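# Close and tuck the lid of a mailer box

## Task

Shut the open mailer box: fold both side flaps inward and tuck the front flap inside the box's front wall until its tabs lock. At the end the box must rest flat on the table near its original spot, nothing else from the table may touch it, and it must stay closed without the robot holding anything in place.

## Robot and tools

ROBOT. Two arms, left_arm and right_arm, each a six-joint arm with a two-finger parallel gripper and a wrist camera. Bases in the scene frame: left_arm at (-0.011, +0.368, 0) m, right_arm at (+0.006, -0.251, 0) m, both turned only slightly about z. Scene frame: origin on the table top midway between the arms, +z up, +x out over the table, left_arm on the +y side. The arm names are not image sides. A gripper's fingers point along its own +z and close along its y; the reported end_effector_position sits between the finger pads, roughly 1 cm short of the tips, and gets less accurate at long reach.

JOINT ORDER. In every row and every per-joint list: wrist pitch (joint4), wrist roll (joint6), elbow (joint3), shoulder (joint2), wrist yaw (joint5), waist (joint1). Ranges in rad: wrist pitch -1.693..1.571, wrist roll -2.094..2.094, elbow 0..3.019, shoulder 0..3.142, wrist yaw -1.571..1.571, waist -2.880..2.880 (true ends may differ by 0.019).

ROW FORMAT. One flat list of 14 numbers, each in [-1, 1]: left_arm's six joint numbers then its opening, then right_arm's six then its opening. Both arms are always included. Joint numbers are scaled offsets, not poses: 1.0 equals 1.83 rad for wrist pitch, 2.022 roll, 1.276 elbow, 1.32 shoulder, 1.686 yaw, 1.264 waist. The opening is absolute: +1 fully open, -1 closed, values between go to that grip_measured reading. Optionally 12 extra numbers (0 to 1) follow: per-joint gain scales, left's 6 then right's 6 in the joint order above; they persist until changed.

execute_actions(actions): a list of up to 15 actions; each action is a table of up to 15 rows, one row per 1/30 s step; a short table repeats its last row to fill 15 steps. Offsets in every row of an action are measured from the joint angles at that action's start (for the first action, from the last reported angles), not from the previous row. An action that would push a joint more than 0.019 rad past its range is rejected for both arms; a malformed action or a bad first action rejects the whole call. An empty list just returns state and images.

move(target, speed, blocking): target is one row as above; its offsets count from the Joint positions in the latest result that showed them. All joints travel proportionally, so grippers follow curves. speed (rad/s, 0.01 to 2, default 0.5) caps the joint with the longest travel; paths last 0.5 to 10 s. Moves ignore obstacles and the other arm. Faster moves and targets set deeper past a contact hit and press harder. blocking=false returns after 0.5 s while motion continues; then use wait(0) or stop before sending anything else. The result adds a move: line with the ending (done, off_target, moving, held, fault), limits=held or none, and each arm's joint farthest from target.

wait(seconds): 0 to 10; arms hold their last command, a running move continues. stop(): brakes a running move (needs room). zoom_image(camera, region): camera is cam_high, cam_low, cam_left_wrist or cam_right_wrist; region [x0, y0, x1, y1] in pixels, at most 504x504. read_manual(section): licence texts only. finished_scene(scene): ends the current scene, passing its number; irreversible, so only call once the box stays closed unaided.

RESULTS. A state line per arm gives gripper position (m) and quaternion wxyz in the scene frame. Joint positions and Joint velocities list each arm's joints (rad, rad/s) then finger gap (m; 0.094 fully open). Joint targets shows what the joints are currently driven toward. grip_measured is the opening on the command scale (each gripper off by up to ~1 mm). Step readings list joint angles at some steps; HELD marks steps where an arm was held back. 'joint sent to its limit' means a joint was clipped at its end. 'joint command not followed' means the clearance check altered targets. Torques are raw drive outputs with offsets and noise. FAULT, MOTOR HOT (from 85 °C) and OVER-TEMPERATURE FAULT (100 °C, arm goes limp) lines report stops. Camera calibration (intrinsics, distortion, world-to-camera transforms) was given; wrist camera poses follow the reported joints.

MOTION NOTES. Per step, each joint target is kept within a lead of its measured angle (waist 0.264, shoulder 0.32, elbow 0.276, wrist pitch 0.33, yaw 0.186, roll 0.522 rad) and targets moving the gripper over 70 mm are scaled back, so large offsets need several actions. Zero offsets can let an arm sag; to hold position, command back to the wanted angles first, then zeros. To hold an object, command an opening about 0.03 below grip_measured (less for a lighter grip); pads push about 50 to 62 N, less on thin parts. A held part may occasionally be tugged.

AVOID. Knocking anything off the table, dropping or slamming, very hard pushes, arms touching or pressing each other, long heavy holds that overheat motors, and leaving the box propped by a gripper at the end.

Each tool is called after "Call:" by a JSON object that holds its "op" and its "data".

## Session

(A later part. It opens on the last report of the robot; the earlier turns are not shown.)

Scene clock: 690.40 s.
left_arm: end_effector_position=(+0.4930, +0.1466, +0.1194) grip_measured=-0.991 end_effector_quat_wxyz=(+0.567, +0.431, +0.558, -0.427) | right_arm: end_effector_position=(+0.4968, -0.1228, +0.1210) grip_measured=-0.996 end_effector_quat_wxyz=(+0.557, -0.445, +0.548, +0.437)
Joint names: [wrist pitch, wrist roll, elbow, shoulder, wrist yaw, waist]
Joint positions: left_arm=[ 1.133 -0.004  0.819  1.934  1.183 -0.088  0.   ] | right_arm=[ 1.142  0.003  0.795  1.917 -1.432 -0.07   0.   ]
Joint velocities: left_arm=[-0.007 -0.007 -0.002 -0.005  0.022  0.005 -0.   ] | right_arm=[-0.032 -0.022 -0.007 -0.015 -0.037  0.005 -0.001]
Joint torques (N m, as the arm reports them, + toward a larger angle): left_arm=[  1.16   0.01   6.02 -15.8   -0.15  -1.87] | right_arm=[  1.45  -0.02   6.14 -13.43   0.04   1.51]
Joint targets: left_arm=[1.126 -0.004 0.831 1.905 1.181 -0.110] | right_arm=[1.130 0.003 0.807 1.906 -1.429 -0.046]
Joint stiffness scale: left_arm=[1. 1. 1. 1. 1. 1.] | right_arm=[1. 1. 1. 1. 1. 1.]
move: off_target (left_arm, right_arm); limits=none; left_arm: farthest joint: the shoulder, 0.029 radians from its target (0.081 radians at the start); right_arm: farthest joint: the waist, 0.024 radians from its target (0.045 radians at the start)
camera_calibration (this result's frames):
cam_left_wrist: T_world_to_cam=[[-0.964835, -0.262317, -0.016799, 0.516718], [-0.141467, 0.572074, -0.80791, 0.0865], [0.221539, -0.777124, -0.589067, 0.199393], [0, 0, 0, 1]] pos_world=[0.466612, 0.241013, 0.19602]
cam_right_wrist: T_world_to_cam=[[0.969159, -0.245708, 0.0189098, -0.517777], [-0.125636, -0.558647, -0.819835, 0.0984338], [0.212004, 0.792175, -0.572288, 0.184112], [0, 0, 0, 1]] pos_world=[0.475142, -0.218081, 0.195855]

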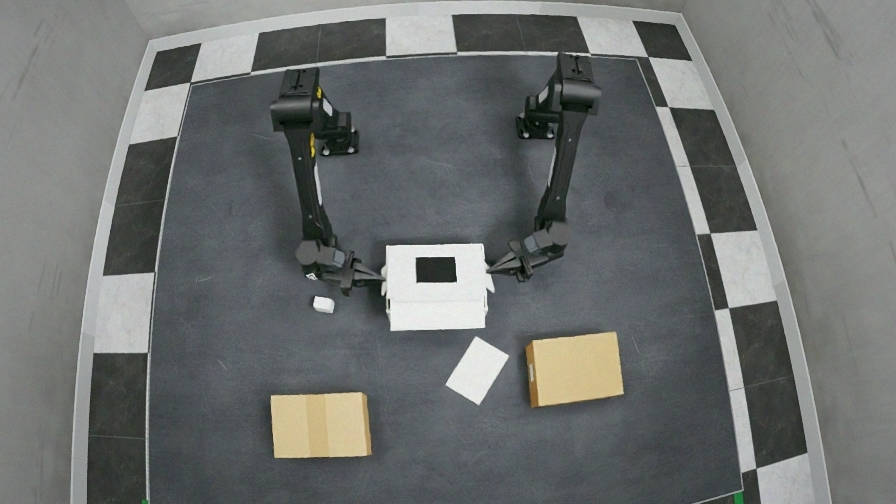

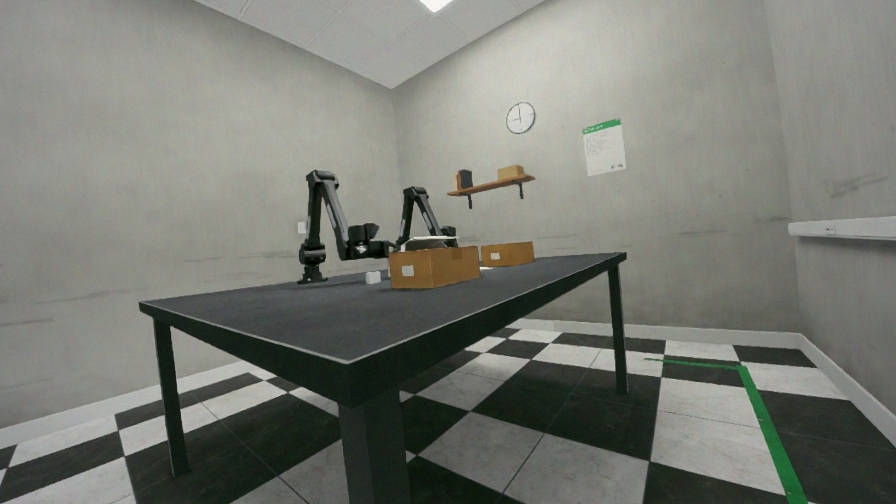

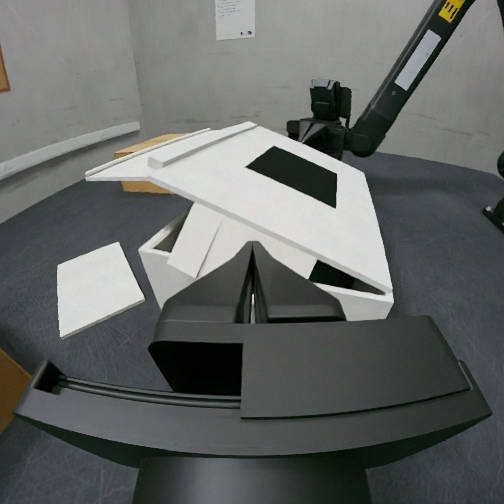

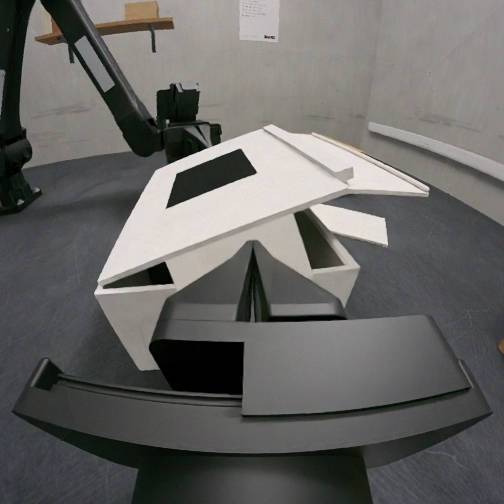

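Call:
{"op": "move", "data": {"target": [0.032,0,0.018,0.057,0.008,0.018,-1, 0,0,0,0,0,-0.03,-1], "speed": 0.06}}

Call:
{"op": "move", "data": {"target": [0,0,0.015,0.012,0,0,-1, -0.72,0,0.3,-0.12,0.07,-0.14,0.38], "speed": 0.8}}

Scene clock: 731.50 s.
left_arm: end_effector_position=(+0.4952, +0.1573, +0.1012) grip_measured=-0.991 end_effector_quat_wxyz=(+0.569, +0.427, +0.561, -0.424) | right_arm: end_effector_position=(+0.4997, -0.1345, +0.1210) grip_measured=-0.996 end_effector_quat_wxyz=(+0.562, -0.438, +0.554, +0.430)
Joint names: [wrist pitch, wrist roll, elbow, shoulder, wrist yaw, waist]
Joint positions: left_arm=[ 1.18  -0.004  0.819  1.983  1.192 -0.066  0.   ] | right_arm=[ 1.142  0.003  0.795  1.917 -1.432 -0.094  0.   ]
Joint velocities: left_arm=[-0.002 -0.007 -0.007 -0.005 -0.022 -0.005  0.001] | right_arm=[ 0.007 -0.022  0.012 -0.005  0.022 -0.005 -0.002]
Joint torques (N m, as the arm reports them, + toward a larger angle): left_arm=[  2.07   0.02   6.45 -11.55   0.15  -0.07] | right_arm=[  2.11  -0.01   5.24 -12.61  -0.06  -1.72]
Joint targets: left_arm=[1.192 -0.004 0.842 2.010 1.197 -0.065] | right_arm=[1.142 0.003 0.795 1.917 -1.432 -0.108]
Joint stiffness scale: left_arm=[1. 1. 1. 1. 1. 1.] | right_arm=[1. 1. 1. 1. 1. 1.]
move: off_target (left_arm); limits=none; left_arm: farthest joint: the shoulder, 0.026 radians from its target (0.075 radians at the start); right_arm: farthest joint: the waist, 0.014 radians from its target (0.038 radians at the start)
camera_calibration (this result's frames):
cam_left_wrist: T_world_to_cam=[[-0.961393, -0.274804, -0.0143733, 0.521326], [-0.151009, 0.570526, -0.807277, 0.0708537], [0.230043, -0.77394, -0.589998, 0.191858], [0, 0, 0, 1]] pos_world=[0.467763, 0.251325, 0.177887]
cam_right_wrist: T_world_to_cam=[[0.963078, -0.268559, 0.0189098, -0.523481], [-0.138812, -0.55552, -0.819835, 0.0993029], [0.230679, 0.78694, -0.572288, 0.182678], [0, 0, 0, 1]] pos_world=[0.475797, -0.229178, 0.195855]

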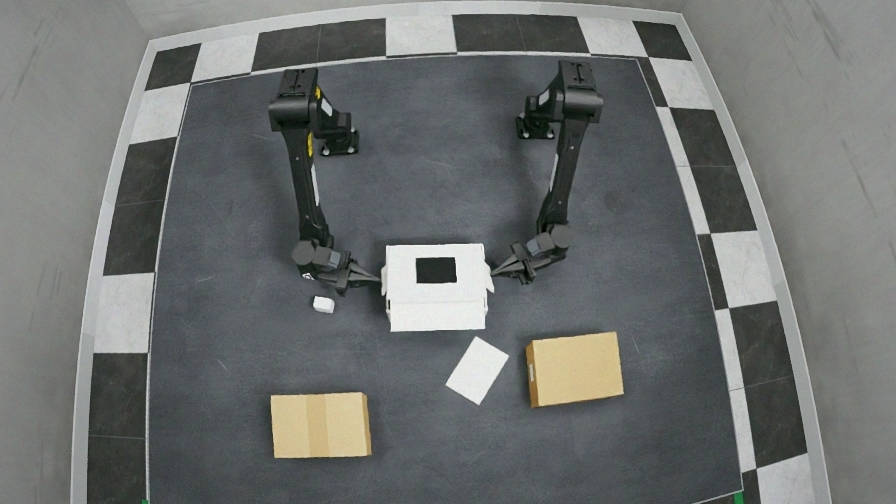

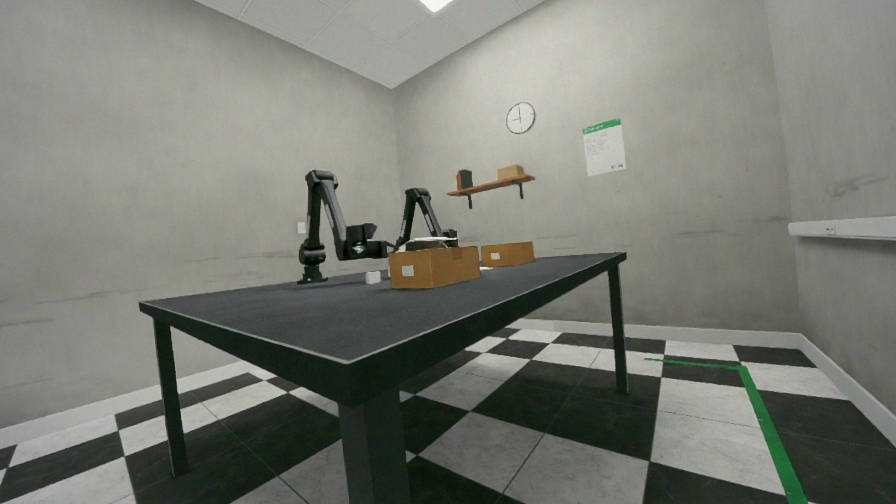

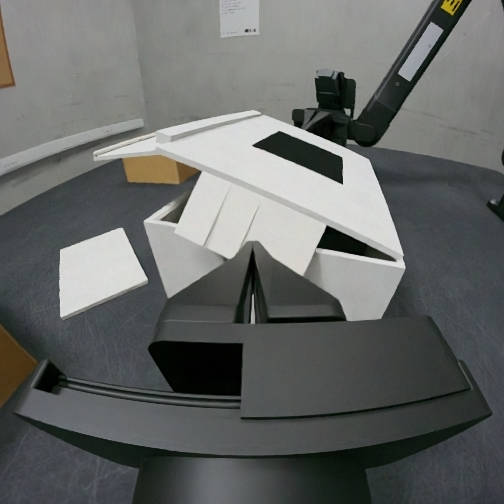

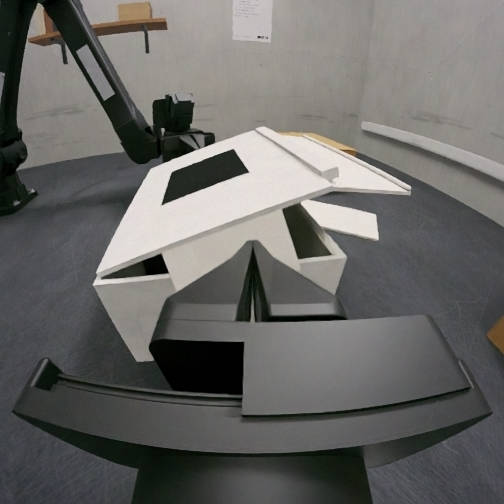

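Scene clock: 733.73 s.
left_arm: end_effector_position=(+0.4952, +0.1573, +0.1012) grip_measured=-0.991 end_effector_quat_wxyz=(+0.569, +0.427, +0.561, -0.424) | right_arm: end_effector_position=(+0.5848, -0.2420, +0.1819) grip_measured=+0.378 end_effector_quat_wxyz=(+0.375, -0.130, +0.757, +0.520)
Joint names: [wrist pitch, wrist roll, elbow, shoulder, wrist yaw, waist]
Joint positions: left_arm=[ 1.18  -0.004  0.819  1.983  1.192 -0.066  0.   ] | right_arm=[-0.165  0.003  1.141  1.766 -1.317 -0.259  0.065]
Joint velocities: left_arm=[-0.012  0.037  0.002  0.005 -0.022 -0.015  0.   ] | right_arm=[ 0.007  0.022  0.002 -0.005 -0.051 -0.005 -0.   ]
Joint torques (N m, as the arm reports them, + toward a larger angle): left_arm=[  1.49   0.02   6.22 -12.46  -0.05  -0.09] | right_arm=[  1.27  -0.09  11.21 -14.65  -0.41  -1.5 ]
Joint targets: left_arm=[1.180 -0.004 0.838 1.999 1.192 -0.066] | right_arm=[-0.176 0.003 1.178 1.759 -1.314 -0.270]
Joint stiffness scale: left_arm=[1. 1. 1. 1. 1. 1.] | right_arm=[1. 1. 1. 1. 1. 1.]
move: off_target (right_arm); limits=none; left_arm: farthest joint: the elbow, 0.020 radians from its target (0.020 radians at the start); right_arm: farthest joint: the elbow, 0.037 radians from its target (0.383 radians at the start)
camera_calibration (this result's frames):
cam_left_wrist: T_world_to_cam=[[-0.961393, -0.274804, -0.0143733, 0.521326], [-0.151009, 0.570526, -0.807277, 0.0708537], [0.230043, -0.77394, -0.589998, 0.191858], [0, 0, 0, 1]] pos_world=[0.467763, 0.251325, 0.177887]
cam_right_wrist: T_world_to_cam=[[0.577049, -0.447703, -0.683064, -0.325392], [-0.816246, -0.344319, -0.463882, 0.483778], [-0.0275105, 0.825231, -0.564125, 0.441286], [0, 0, 0, 1]] pos_world=[0.594789, -0.343268, 0.251094]

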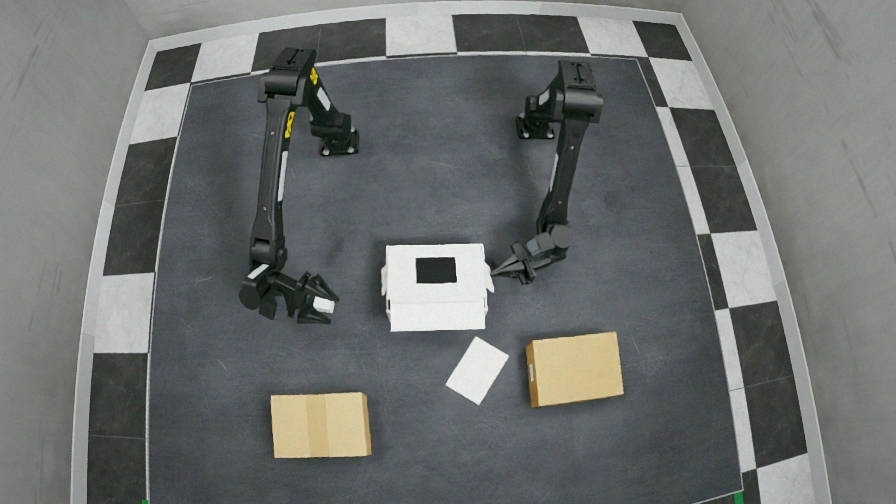

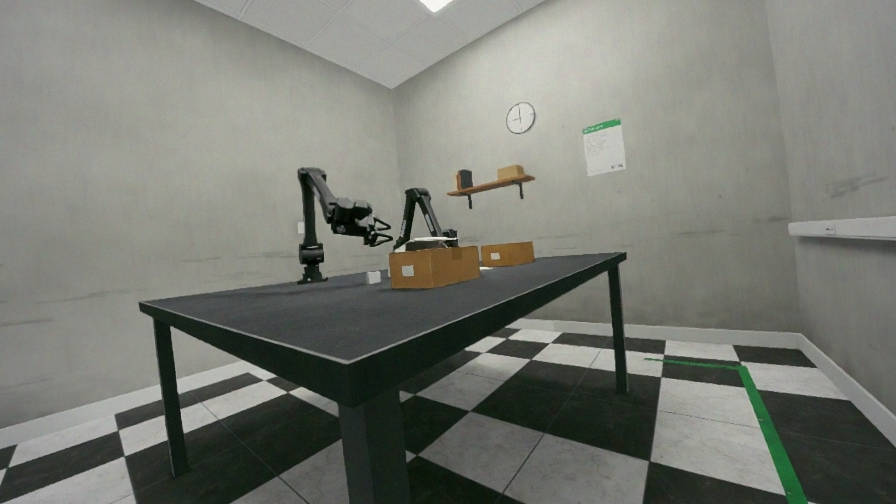

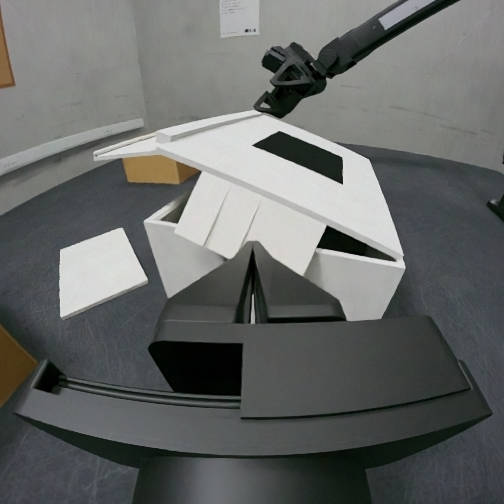

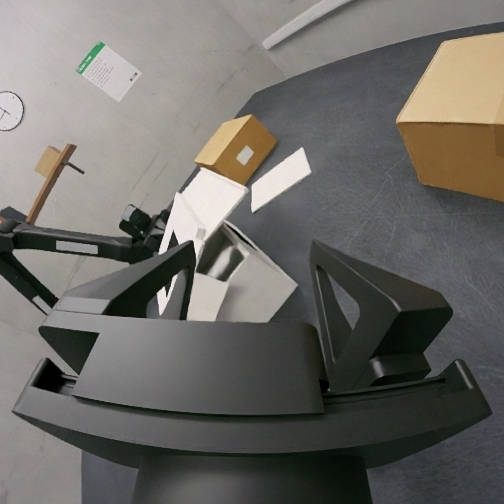

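Call:
{"op": "move", "data": {"target": [0,0,0.015,0.012,0,0,-1, -0.784,0.21,0.307,0.237,0.01,0.085,0.38], "speed": 0.8}}

Scene clock: 748.10 s.
left_arm: end_effector_position=(+0.4952, +0.1573, +0.1012) grip_measured=-0.991 end_effector_quat_wxyz=(+0.569, +0.427, +0.561, -0.424) | right_arm: end_effector_position=(+0.5453, -0.1813, +0.1260) grip_measured=+0.379 end_effector_quat_wxyz=(-0.295, +0.390, +0.677, +0.550)
Joint names: [wrist pitch, wrist roll, elbow, shoulder, wrist yaw, waist]
Joint positions: left_arm=[ 1.18  -0.004  0.819  1.983  1.192 -0.066  0.   ] | right_arm=[-1.585  0.415  1.498  2.067 -1.304 -0.164  0.065]
Joint velocities: left_arm=[-0.002 -0.051 -0.007  0.005 -0.066  0.005 -0.   ] | right_arm=[-0.012 -0.007 -0.002 -0.005  0.007 -0.005 -0.   ]
Joint torques (N m, as the arm reports them, + toward a larger angle): left_arm=[  1.5    0.02   6.21 -12.4   -0.05  -0.1 ] | right_arm=[ -0.7    0.08   9.69 -15.59  -0.52   0.32]
Joint targets: left_arm=[1.180 -0.004 0.838 1.999 1.192 -0.066] | right_arm=[-1.599 0.427 1.533 2.080 -1.300 -0.152]
Joint stiffness scale: left_arm=[1. 1. 1. 1. 1. 1.] | right_arm=[1. 1. 1. 1. 1. 1.]
move: off_target (right_arm); limits=none; left_arm: farthest joint: the elbow, 0.020 radians from its target (0.020 radians at the start); right_arm: farthest joint: the elbow, 0.035 radians from its target (0.392 radians at the start)
camera_calibration (this result's frames):
cam_left_wrist: T_world_to_cam=[[-0.961393, -0.274804, -0.0143733, 0.521326], [-0.151009, 0.570526, -0.807277, 0.0708537], [0.230043, -0.77394, -0.589998, 0.191858], [0, 0, 0, 1]] pos_world=[0.467763, 0.251325, 0.177887]
cam_right_wrist: T_world_to_cam=[[-0.851903, -0.11448, -0.511034, 0.504396], [-0.433533, -0.393254, 0.810802, 0.068402], [-0.293787, 0.912275, 0.285383, 0.4125], [0, 0, 0, 1]] pos_world=[0.580538, -0.291671, 0.0845824]

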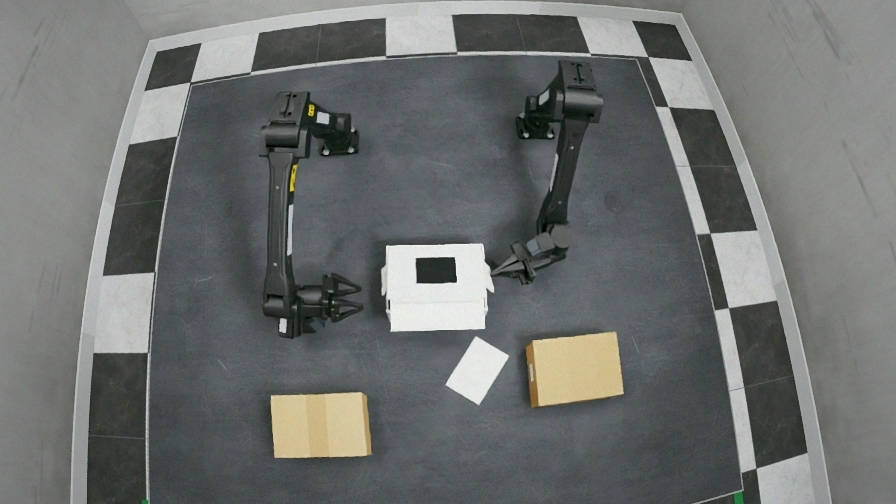

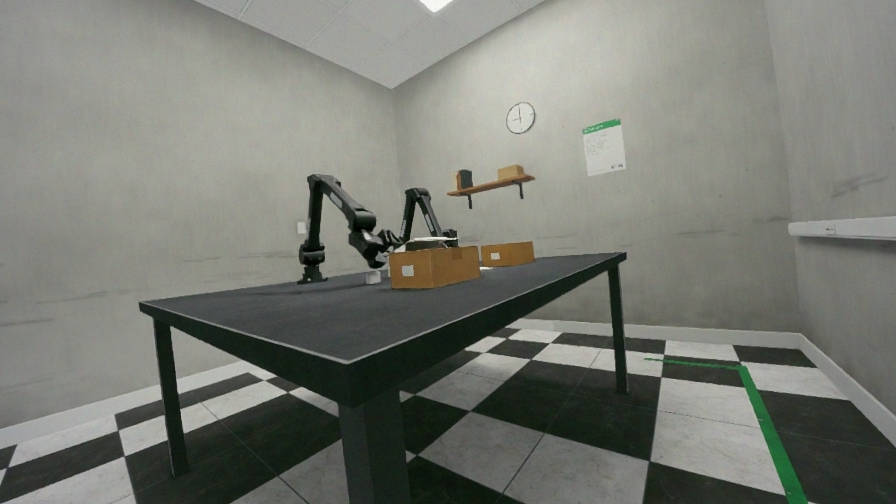

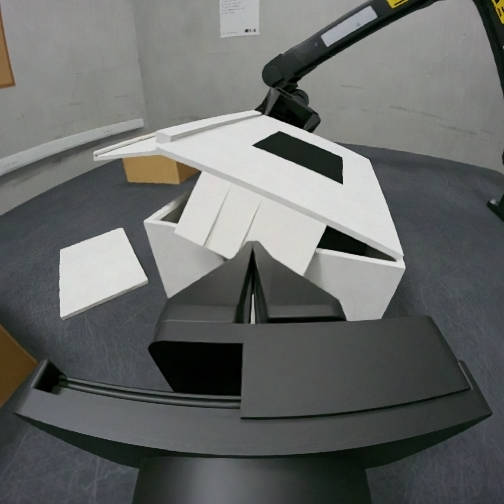

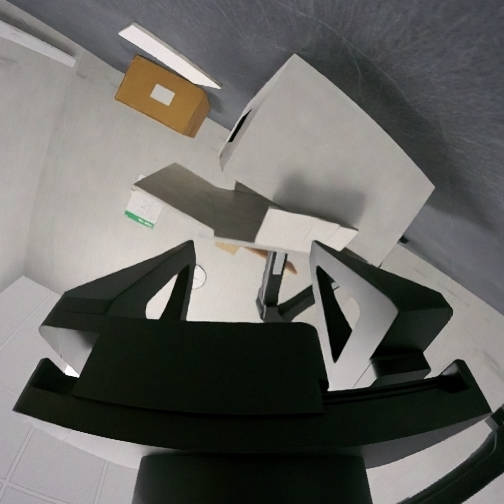

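Call:
{"op": "move", "data": {"target": [0,0,0.015,0.012,0,0,-1, 0,0,0.026,0.022,0,0.062,0.38], "speed": 0.08}}

Call:
{"op": "zoom_image", "data": {"camera": "cam_high", "region": [320, 230, 530, 350]}}

Scene clock: 755.03 s.
left_arm: end_effector_position=(+0.4952, +0.1573, +0.1012) grip_measured=-0.991 end_effector_quat_wxyz=(+0.569, +0.427, +0.561, -0.424) | right_arm: end_effector_position=(+0.5394, -0.1456, +0.1186) grip_measured=+0.379 end_effector_quat_wxyz=(-0.319, +0.371, +0.686, +0.538)
Joint names: [wrist pitch, wrist roll, elbow, shoulder, wrist yaw, waist]
Joint positions: left_arm=[ 1.18  -0.004  0.819  1.983  1.192 -0.066  0.   ] | right_arm=[-1.585  0.416  1.498  2.082 -1.304 -0.098  0.065]
Joint velocities: left_arm=[-0.002  0.007 -0.002 -0.024 -0.007  0.015  0.001] | right_arm=[-0.012 -0.007 -0.007 -0.015 -0.037 -0.015 -0.001]
Joint torques (N m, as the arm reports them, + toward a larger angle): left_arm=[  1.48   0.02   6.24 -12.4   -0.05  -0.03] | right_arm=[ -0.27  -0.05   9.5  -15.24  -0.65   0.08]
Joint targets: left_arm=[1.180 -0.004 0.838 1.999 1.192 -0.066] | right_arm=[-1.585 0.415 1.531 2.096 -1.304 -0.086]
Joint stiffness scale: left_arm=[1. 1. 1. 1. 1. 1.] | right_arm=[1. 1. 1. 1. 1. 1.]
move: off_target (right_arm); limits=none; left_arm: farthest joint: the elbow, 0.020 radians from its target (0.020 radians at the start); right_arm: farthest joint: the elbow, 0.033 radians from its target (0.033 radians at the start)
camera_calibration (this result's frames):
cam_left_wrist: T_world_to_cam=[[-0.961393, -0.274804, -0.0143733, 0.521326], [-0.151009, 0.570526, -0.807277, 0.0708537], [0.230043, -0.77394, -0.589998, 0.191858], [0, 0, 0, 1]] pos_world=[0.467763, 0.251325, 0.177887]
cam_right_wrist: T_world_to_cam=[[-0.850097, -0.169819, -0.498494, 0.489108], [-0.394202, -0.422468, 0.816165, 0.0597004], [-0.349198, 0.890327, 0.292196, 0.406251], [0, 0, 0, 1]] pos_world=[0.581185, -0.253414, 0.0763871]

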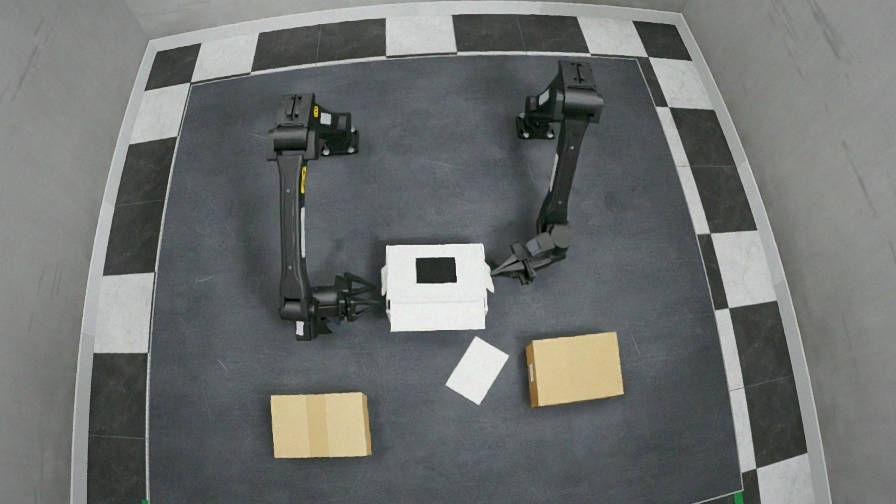

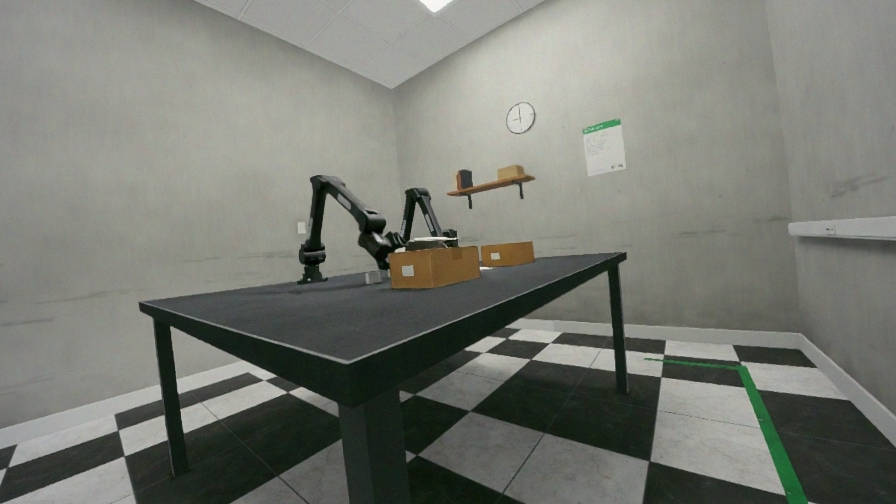

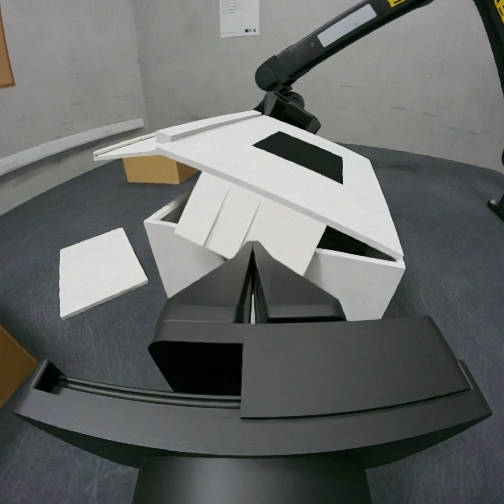

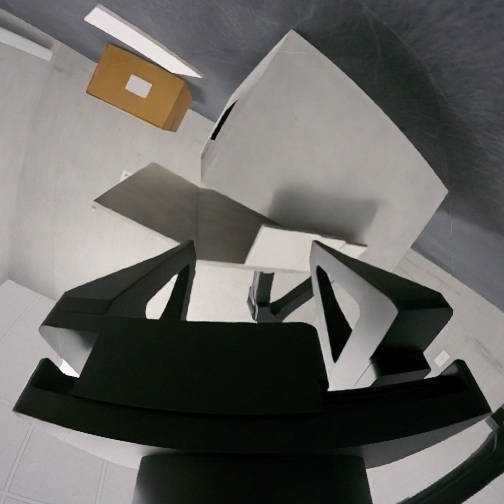

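Region (320, 230, 530, 350) of cam_high's 896x504 image, scaled by 2.400, with more detail than that image has; it fills the top 288 rows of this view, and the rest is white.

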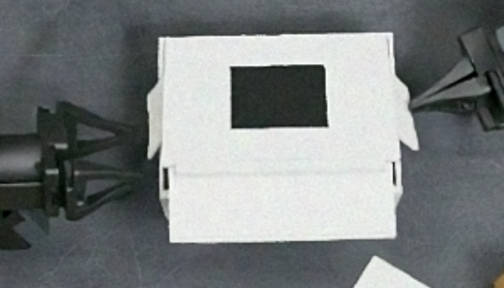

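Call:
{"op": "move", "data": {"target": [0,0,0.015,0.012,0,0,-1, 0.008,0,-0.024,-0.018,0,0.045,0.38], "speed": 0.05}}

Call:
{"op": "zoom_image", "data": {"camera": "cam_high", "region": [320, 230, 530, 350]}}

Scene clock: 768.63 s.
left_arm: end_effector_position=(+0.4952, +0.1573, +0.1012) grip_measured=-0.991 end_effector_quat_wxyz=(+0.569, +0.427, +0.561, -0.424) | right_arm: end_effector_position=(+0.5269, -0.1265, +0.1153) grip_measured=+0.379 end_effector_quat_wxyz=(-0.334, +0.363, +0.690, +0.530)
Joint names: [wrist pitch, wrist roll, elbow, shoulder, wrist yaw, waist]
Joint positions: left_arm=[ 1.18  -0.004  0.819  1.983  1.192 -0.066  0.   ] | right_arm=[-1.58   0.416  1.468  2.073 -1.304 -0.063  0.065]
Joint velocities: left_arm=[-0.032 -0.051 -0.012 -0.015  0.007 -0.015  0.   ] | right_arm=[-0.002 -0.022 -0.007 -0.005  0.066 -0.024  0.   ]
Joint torques (N m, as the arm reports them, + toward a larger angle): left_arm=[  1.47   0.02   6.2  -12.41  -0.04  -0.13] | right_arm=[  0.13  -0.11   6.6  -17.74  -0.66   0.73]
Joint targets: left_arm=[1.180 -0.004 0.838 1.999 1.192 -0.066] | right_arm=[-1.570 0.416 1.467 2.057 -1.304 -0.041]
Joint stiffness scale: left_arm=[1. 1. 1. 1. 1. 1.] | right_arm=[1. 1. 1. 1. 1. 1.]
move: off_target (right_arm); limits=none; left_arm: farthest joint: the elbow, 0.020 radians from its target (0.020 radians at the start); right_arm: farthest joint: the waist, 0.022 radians from its target (0.057 radians at the start)
camera_calibration (this result's frames):
cam_left_wrist: T_world_to_cam=[[-0.961393, -0.274804, -0.0143733, 0.521326], [-0.151009, 0.570526, -0.807277, 0.0708537], [0.230043, -0.77394, -0.589998, 0.191858], [0, 0, 0, 1]] pos_world=[0.467763, 0.251325, 0.177887]
cam_right_wrist: T_world_to_cam=[[-0.851178, -0.198631, -0.485842, 0.475541], [-0.366847, -0.436878, 0.821316, 0.0487553], [-0.375392, 0.877316, 0.298994, 0.397231], [0, 0, 0, 1]] pos_world=[0.571773, -0.23274, 0.0722245]

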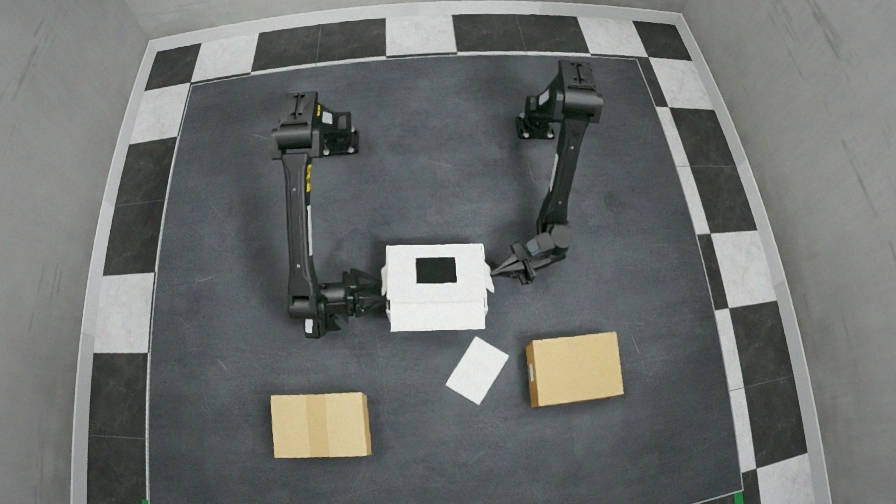

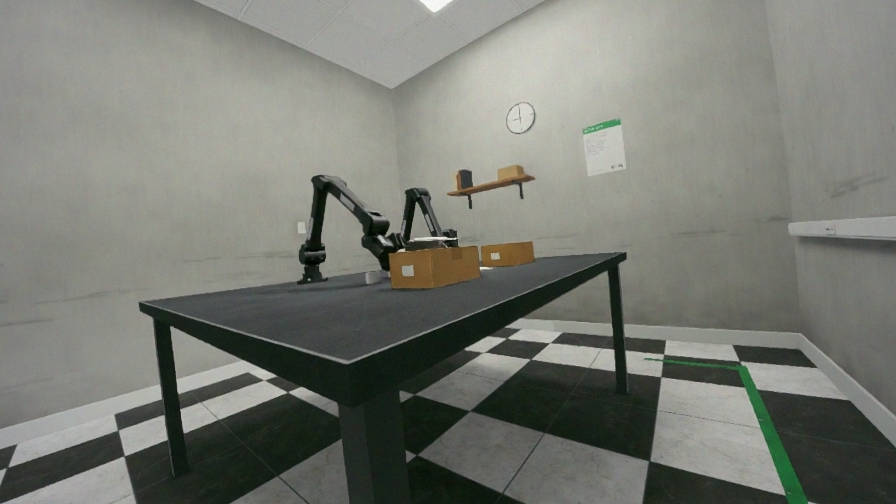

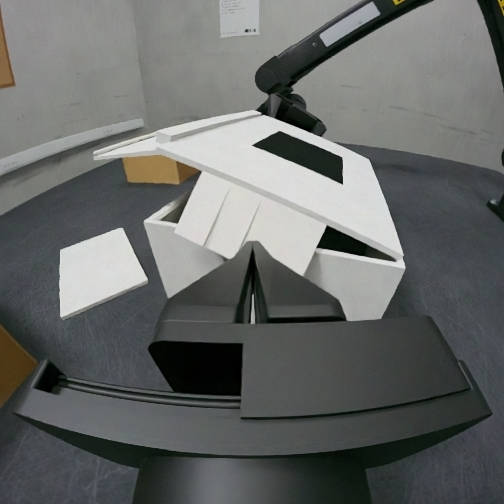

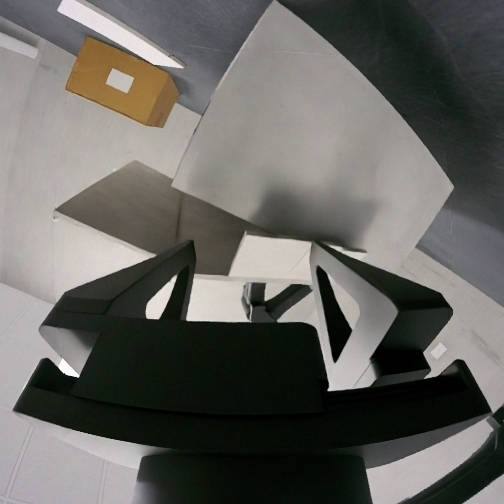

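Region (320, 230, 530, 350) of cam_high's 896x504 image, scaled by 2.400, with more detail than that image has; it fills the top 288 rows of this view, and the rest is white.

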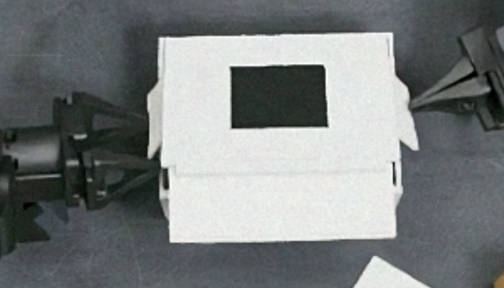

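Call:
{"op": "move", "data": {"target": [0,0,0.015,0.012,0,0,-1, 0,0.1,0.005,-0.022,0,-0.03,0.38], "speed": 0.1}}

Call:
{"op": "move", "data": {"target": [0,0,0.015,0.012,0,0,-1, 0,0,0.005,0,0,0.04,0.38], "speed": 0.05}}

Call:
{"op": "zoom_image", "data": {"camera": "cam_high", "region": [320, 230, 530, 350]}}

Scene clock: 780.73 s.
left_arm: end_effector_position=(+0.4952, +0.1573, +0.1012) grip_measured=-0.991 end_effector_quat_wxyz=(+0.569, +0.427, +0.561, -0.424) | right_arm: end_effector_position=(+0.5298, -0.1387, +0.1224) grip_measured=+0.379 end_effector_quat_wxyz=(-0.372, +0.431, +0.650, +0.503)
Joint names: [wrist pitch, wrist roll, elbow, shoulder, wrist yaw, waist]
Joint positions: left_arm=[ 1.18  -0.004  0.819  1.983  1.192 -0.066  0.   ] | right_arm=[-1.58   0.606  1.468  2.058 -1.304 -0.087  0.065]
Joint velocities: left_arm=[-0.012 -0.022  0.002  0.005  0.007 -0.024 -0.001] | right_arm=[-0.002  0.007  0.002 -0.024 -0.022  0.005  0.   ]
Joint torques (N m, as the arm reports them, + toward a larger angle): left_arm=[  1.49   0.01   6.21 -12.36  -0.05  -0.02] | right_arm=[ -0.34   0.04   7.24 -16.94  -0.67  -1.73]
Joint targets: left_arm=[1.180 -0.004 0.838 1.999 1.192 -0.066] | right_arm=[-1.580 0.618 1.475 2.044 -1.304 -0.101]
Joint stiffness scale: left_arm=[1. 1. 1. 1. 1. 1.] | right_arm=[1. 1. 1. 1. 1. 1.]
move: done; limits=none; left_arm: farthest joint: the elbow, 0.020 radians from its target (0.020 radians at the start); right_arm: farthest joint: the waist, 0.014 radians from its target (0.038 radians at the start)
camera_calibration (this result's frames):
cam_left_wrist: T_world_to_cam=[[-0.961393, -0.274804, -0.0143733, 0.521326], [-0.151009, 0.570526, -0.807277, 0.0708537], [0.230043, -0.77394, -0.589998, 0.191858], [0, 0, 0, 1]] pos_world=[0.467763, 0.251325, 0.177887]
cam_right_wrist: T_world_to_cam=[[-0.932346, -0.146391, -0.330607, 0.510309], [-0.248222, -0.405704, 0.879654, -0.0269518], [-0.262902, 0.902205, 0.341919, 0.345489], [0, 0, 0, 1]] pos_world=[0.559924, -0.247932, 0.0742909]

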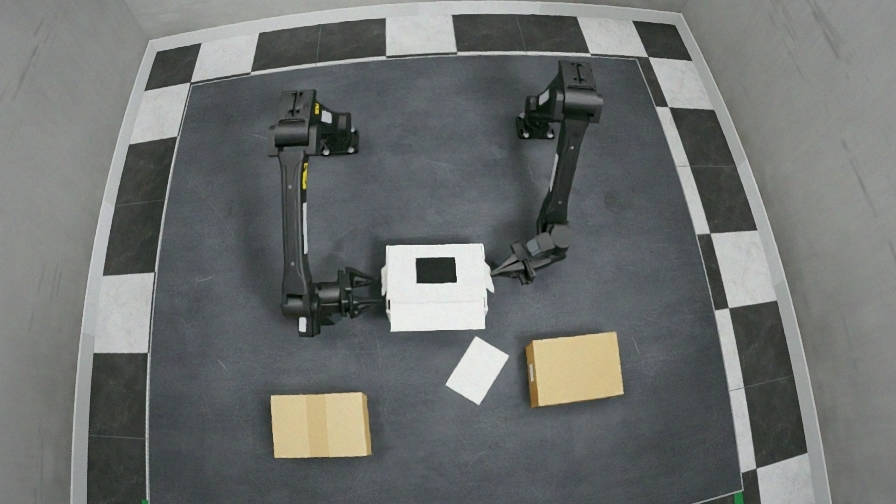

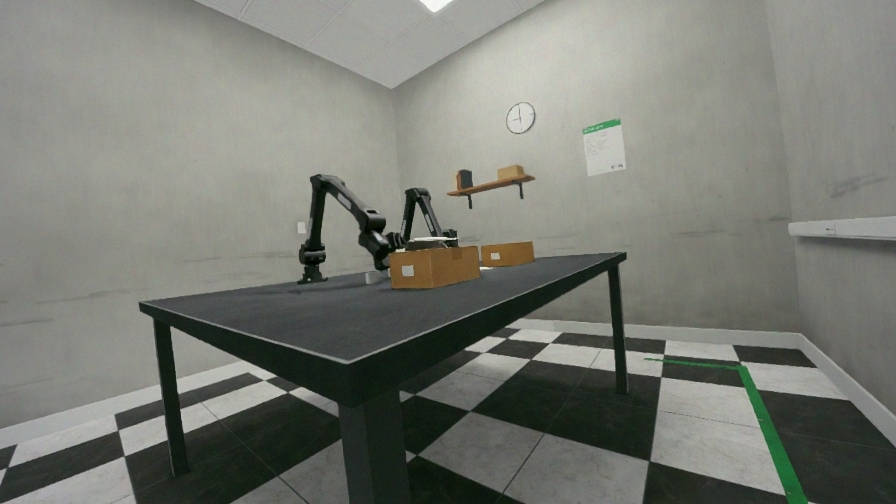

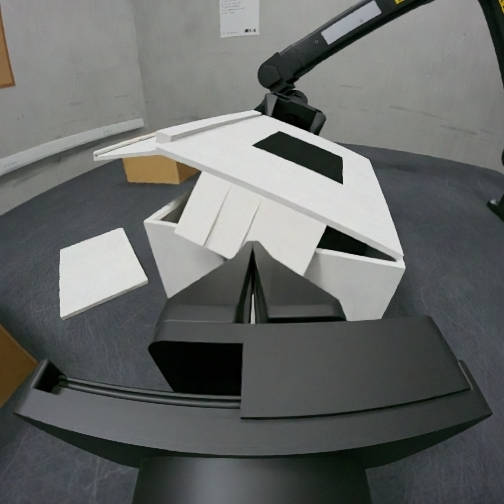

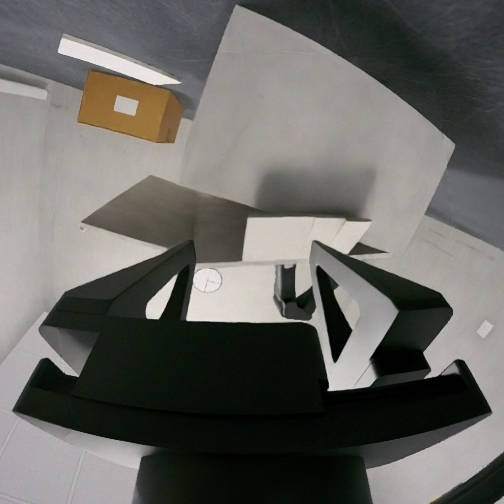

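Scene clock: 781.97 s.
left_arm: end_effector_position=(+0.4952, +0.1573, +0.1012) grip_measured=-0.991 end_effector_quat_wxyz=(+0.569, +0.427, +0.561, -0.424) | right_arm: end_effector_position=(+0.5257, -0.1208, +0.1224) grip_measured=+0.379 end_effector_quat_wxyz=(-0.380, +0.420, +0.658, +0.496)
Joint names: [wrist pitch, wrist roll, elbow, shoulder, wrist yaw, waist]
Joint positions: left_arm=[ 1.18  -0.004  0.819  1.983  1.192 -0.066  0.   ] | right_arm=[-1.58   0.606  1.468  2.058 -1.304 -0.052  0.065]
Joint velocities: left_arm=[ 0.002  0.007 -0.002 -0.015  0.007 -0.015 -0.001] | right_arm=[-0.007 -0.007 -0.012 -0.024  0.022  0.005 -0.001]
Joint torques (N m, as the arm reports them, + toward a larger angle): left_arm=[  1.49   0.01   6.25 -12.19  -0.05  -0.1 ] | right_arm=[ -0.15  -0.04   7.18 -15.99  -0.61   0.64]
Joint targets: left_arm=[1.180 -0.004 0.838 1.999 1.192 -0.066] | right_arm=[-1.580 0.606 1.475 2.058 -1.304 -0.036]
Joint stiffness scale: left_arm=[1. 1. 1. 1. 1. 1.] | right_arm=[1. 1. 1. 1. 1. 1.]
move: done; limits=none; left_arm: farthest joint: the elbow, 0.020 radians from its target (0.020 radians at the start); right_arm: farthest joint: the waist, 0.016 radians from its target (0.050 radians at the start)
camera_calibration (this result's frames):
cam_left_wrist: T_world_to_cam=[[-0.961393, -0.274804, -0.0143733, 0.521326], [-0.151009, 0.570526, -0.807277, 0.0708537], [0.230043, -0.77394, -0.589998, 0.191858], [0, 0, 0, 1]] pos_world=[0.467763, 0.251325, 0.177887]
cam_right_wrist: T_world_to_cam=[[-0.926771, -0.178308, -0.330607, 0.502252], [-0.234149, -0.413985, 0.879654, -0.0291219], [-0.293716, 0.892649, 0.341919, 0.343282], [0, 0, 0, 1]] pos_world=[0.559482, -0.228931, 0.0742909]

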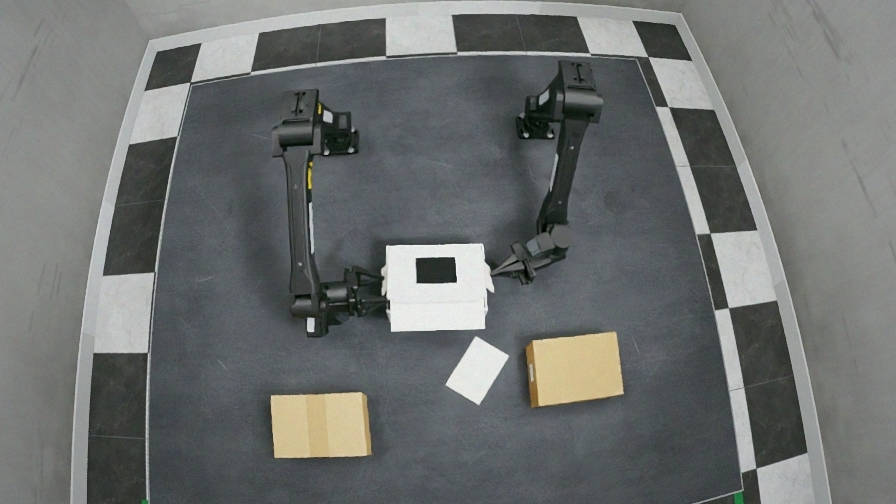

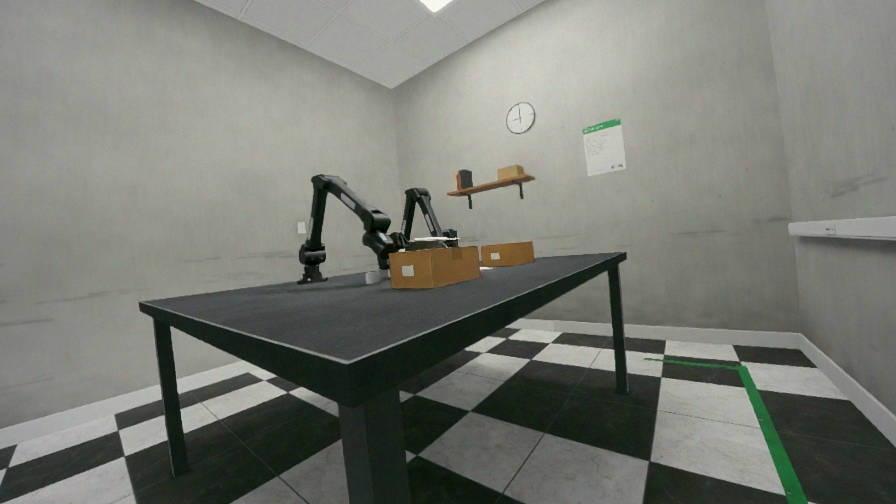

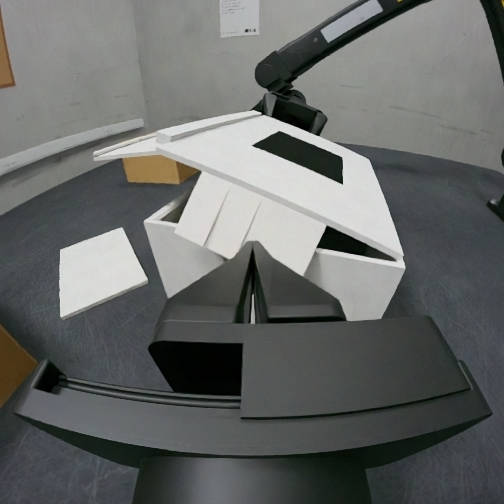

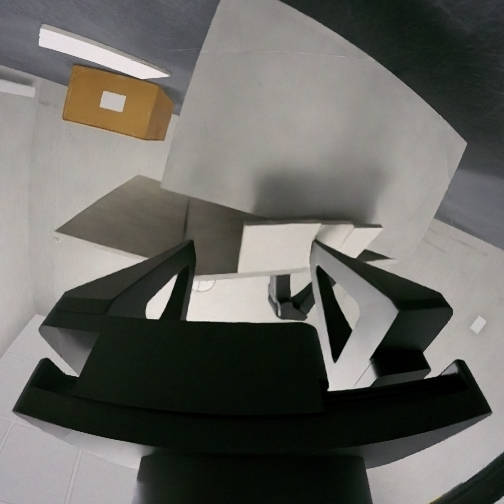

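Region (320, 230, 530, 350) of cam_high's 896x504 image, scaled by 2.400, with more detail than that image has; it fills the top 288 rows of this view, and the rest is white.

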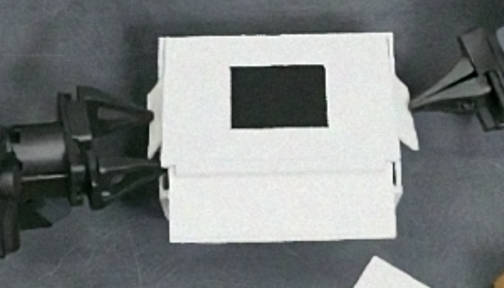

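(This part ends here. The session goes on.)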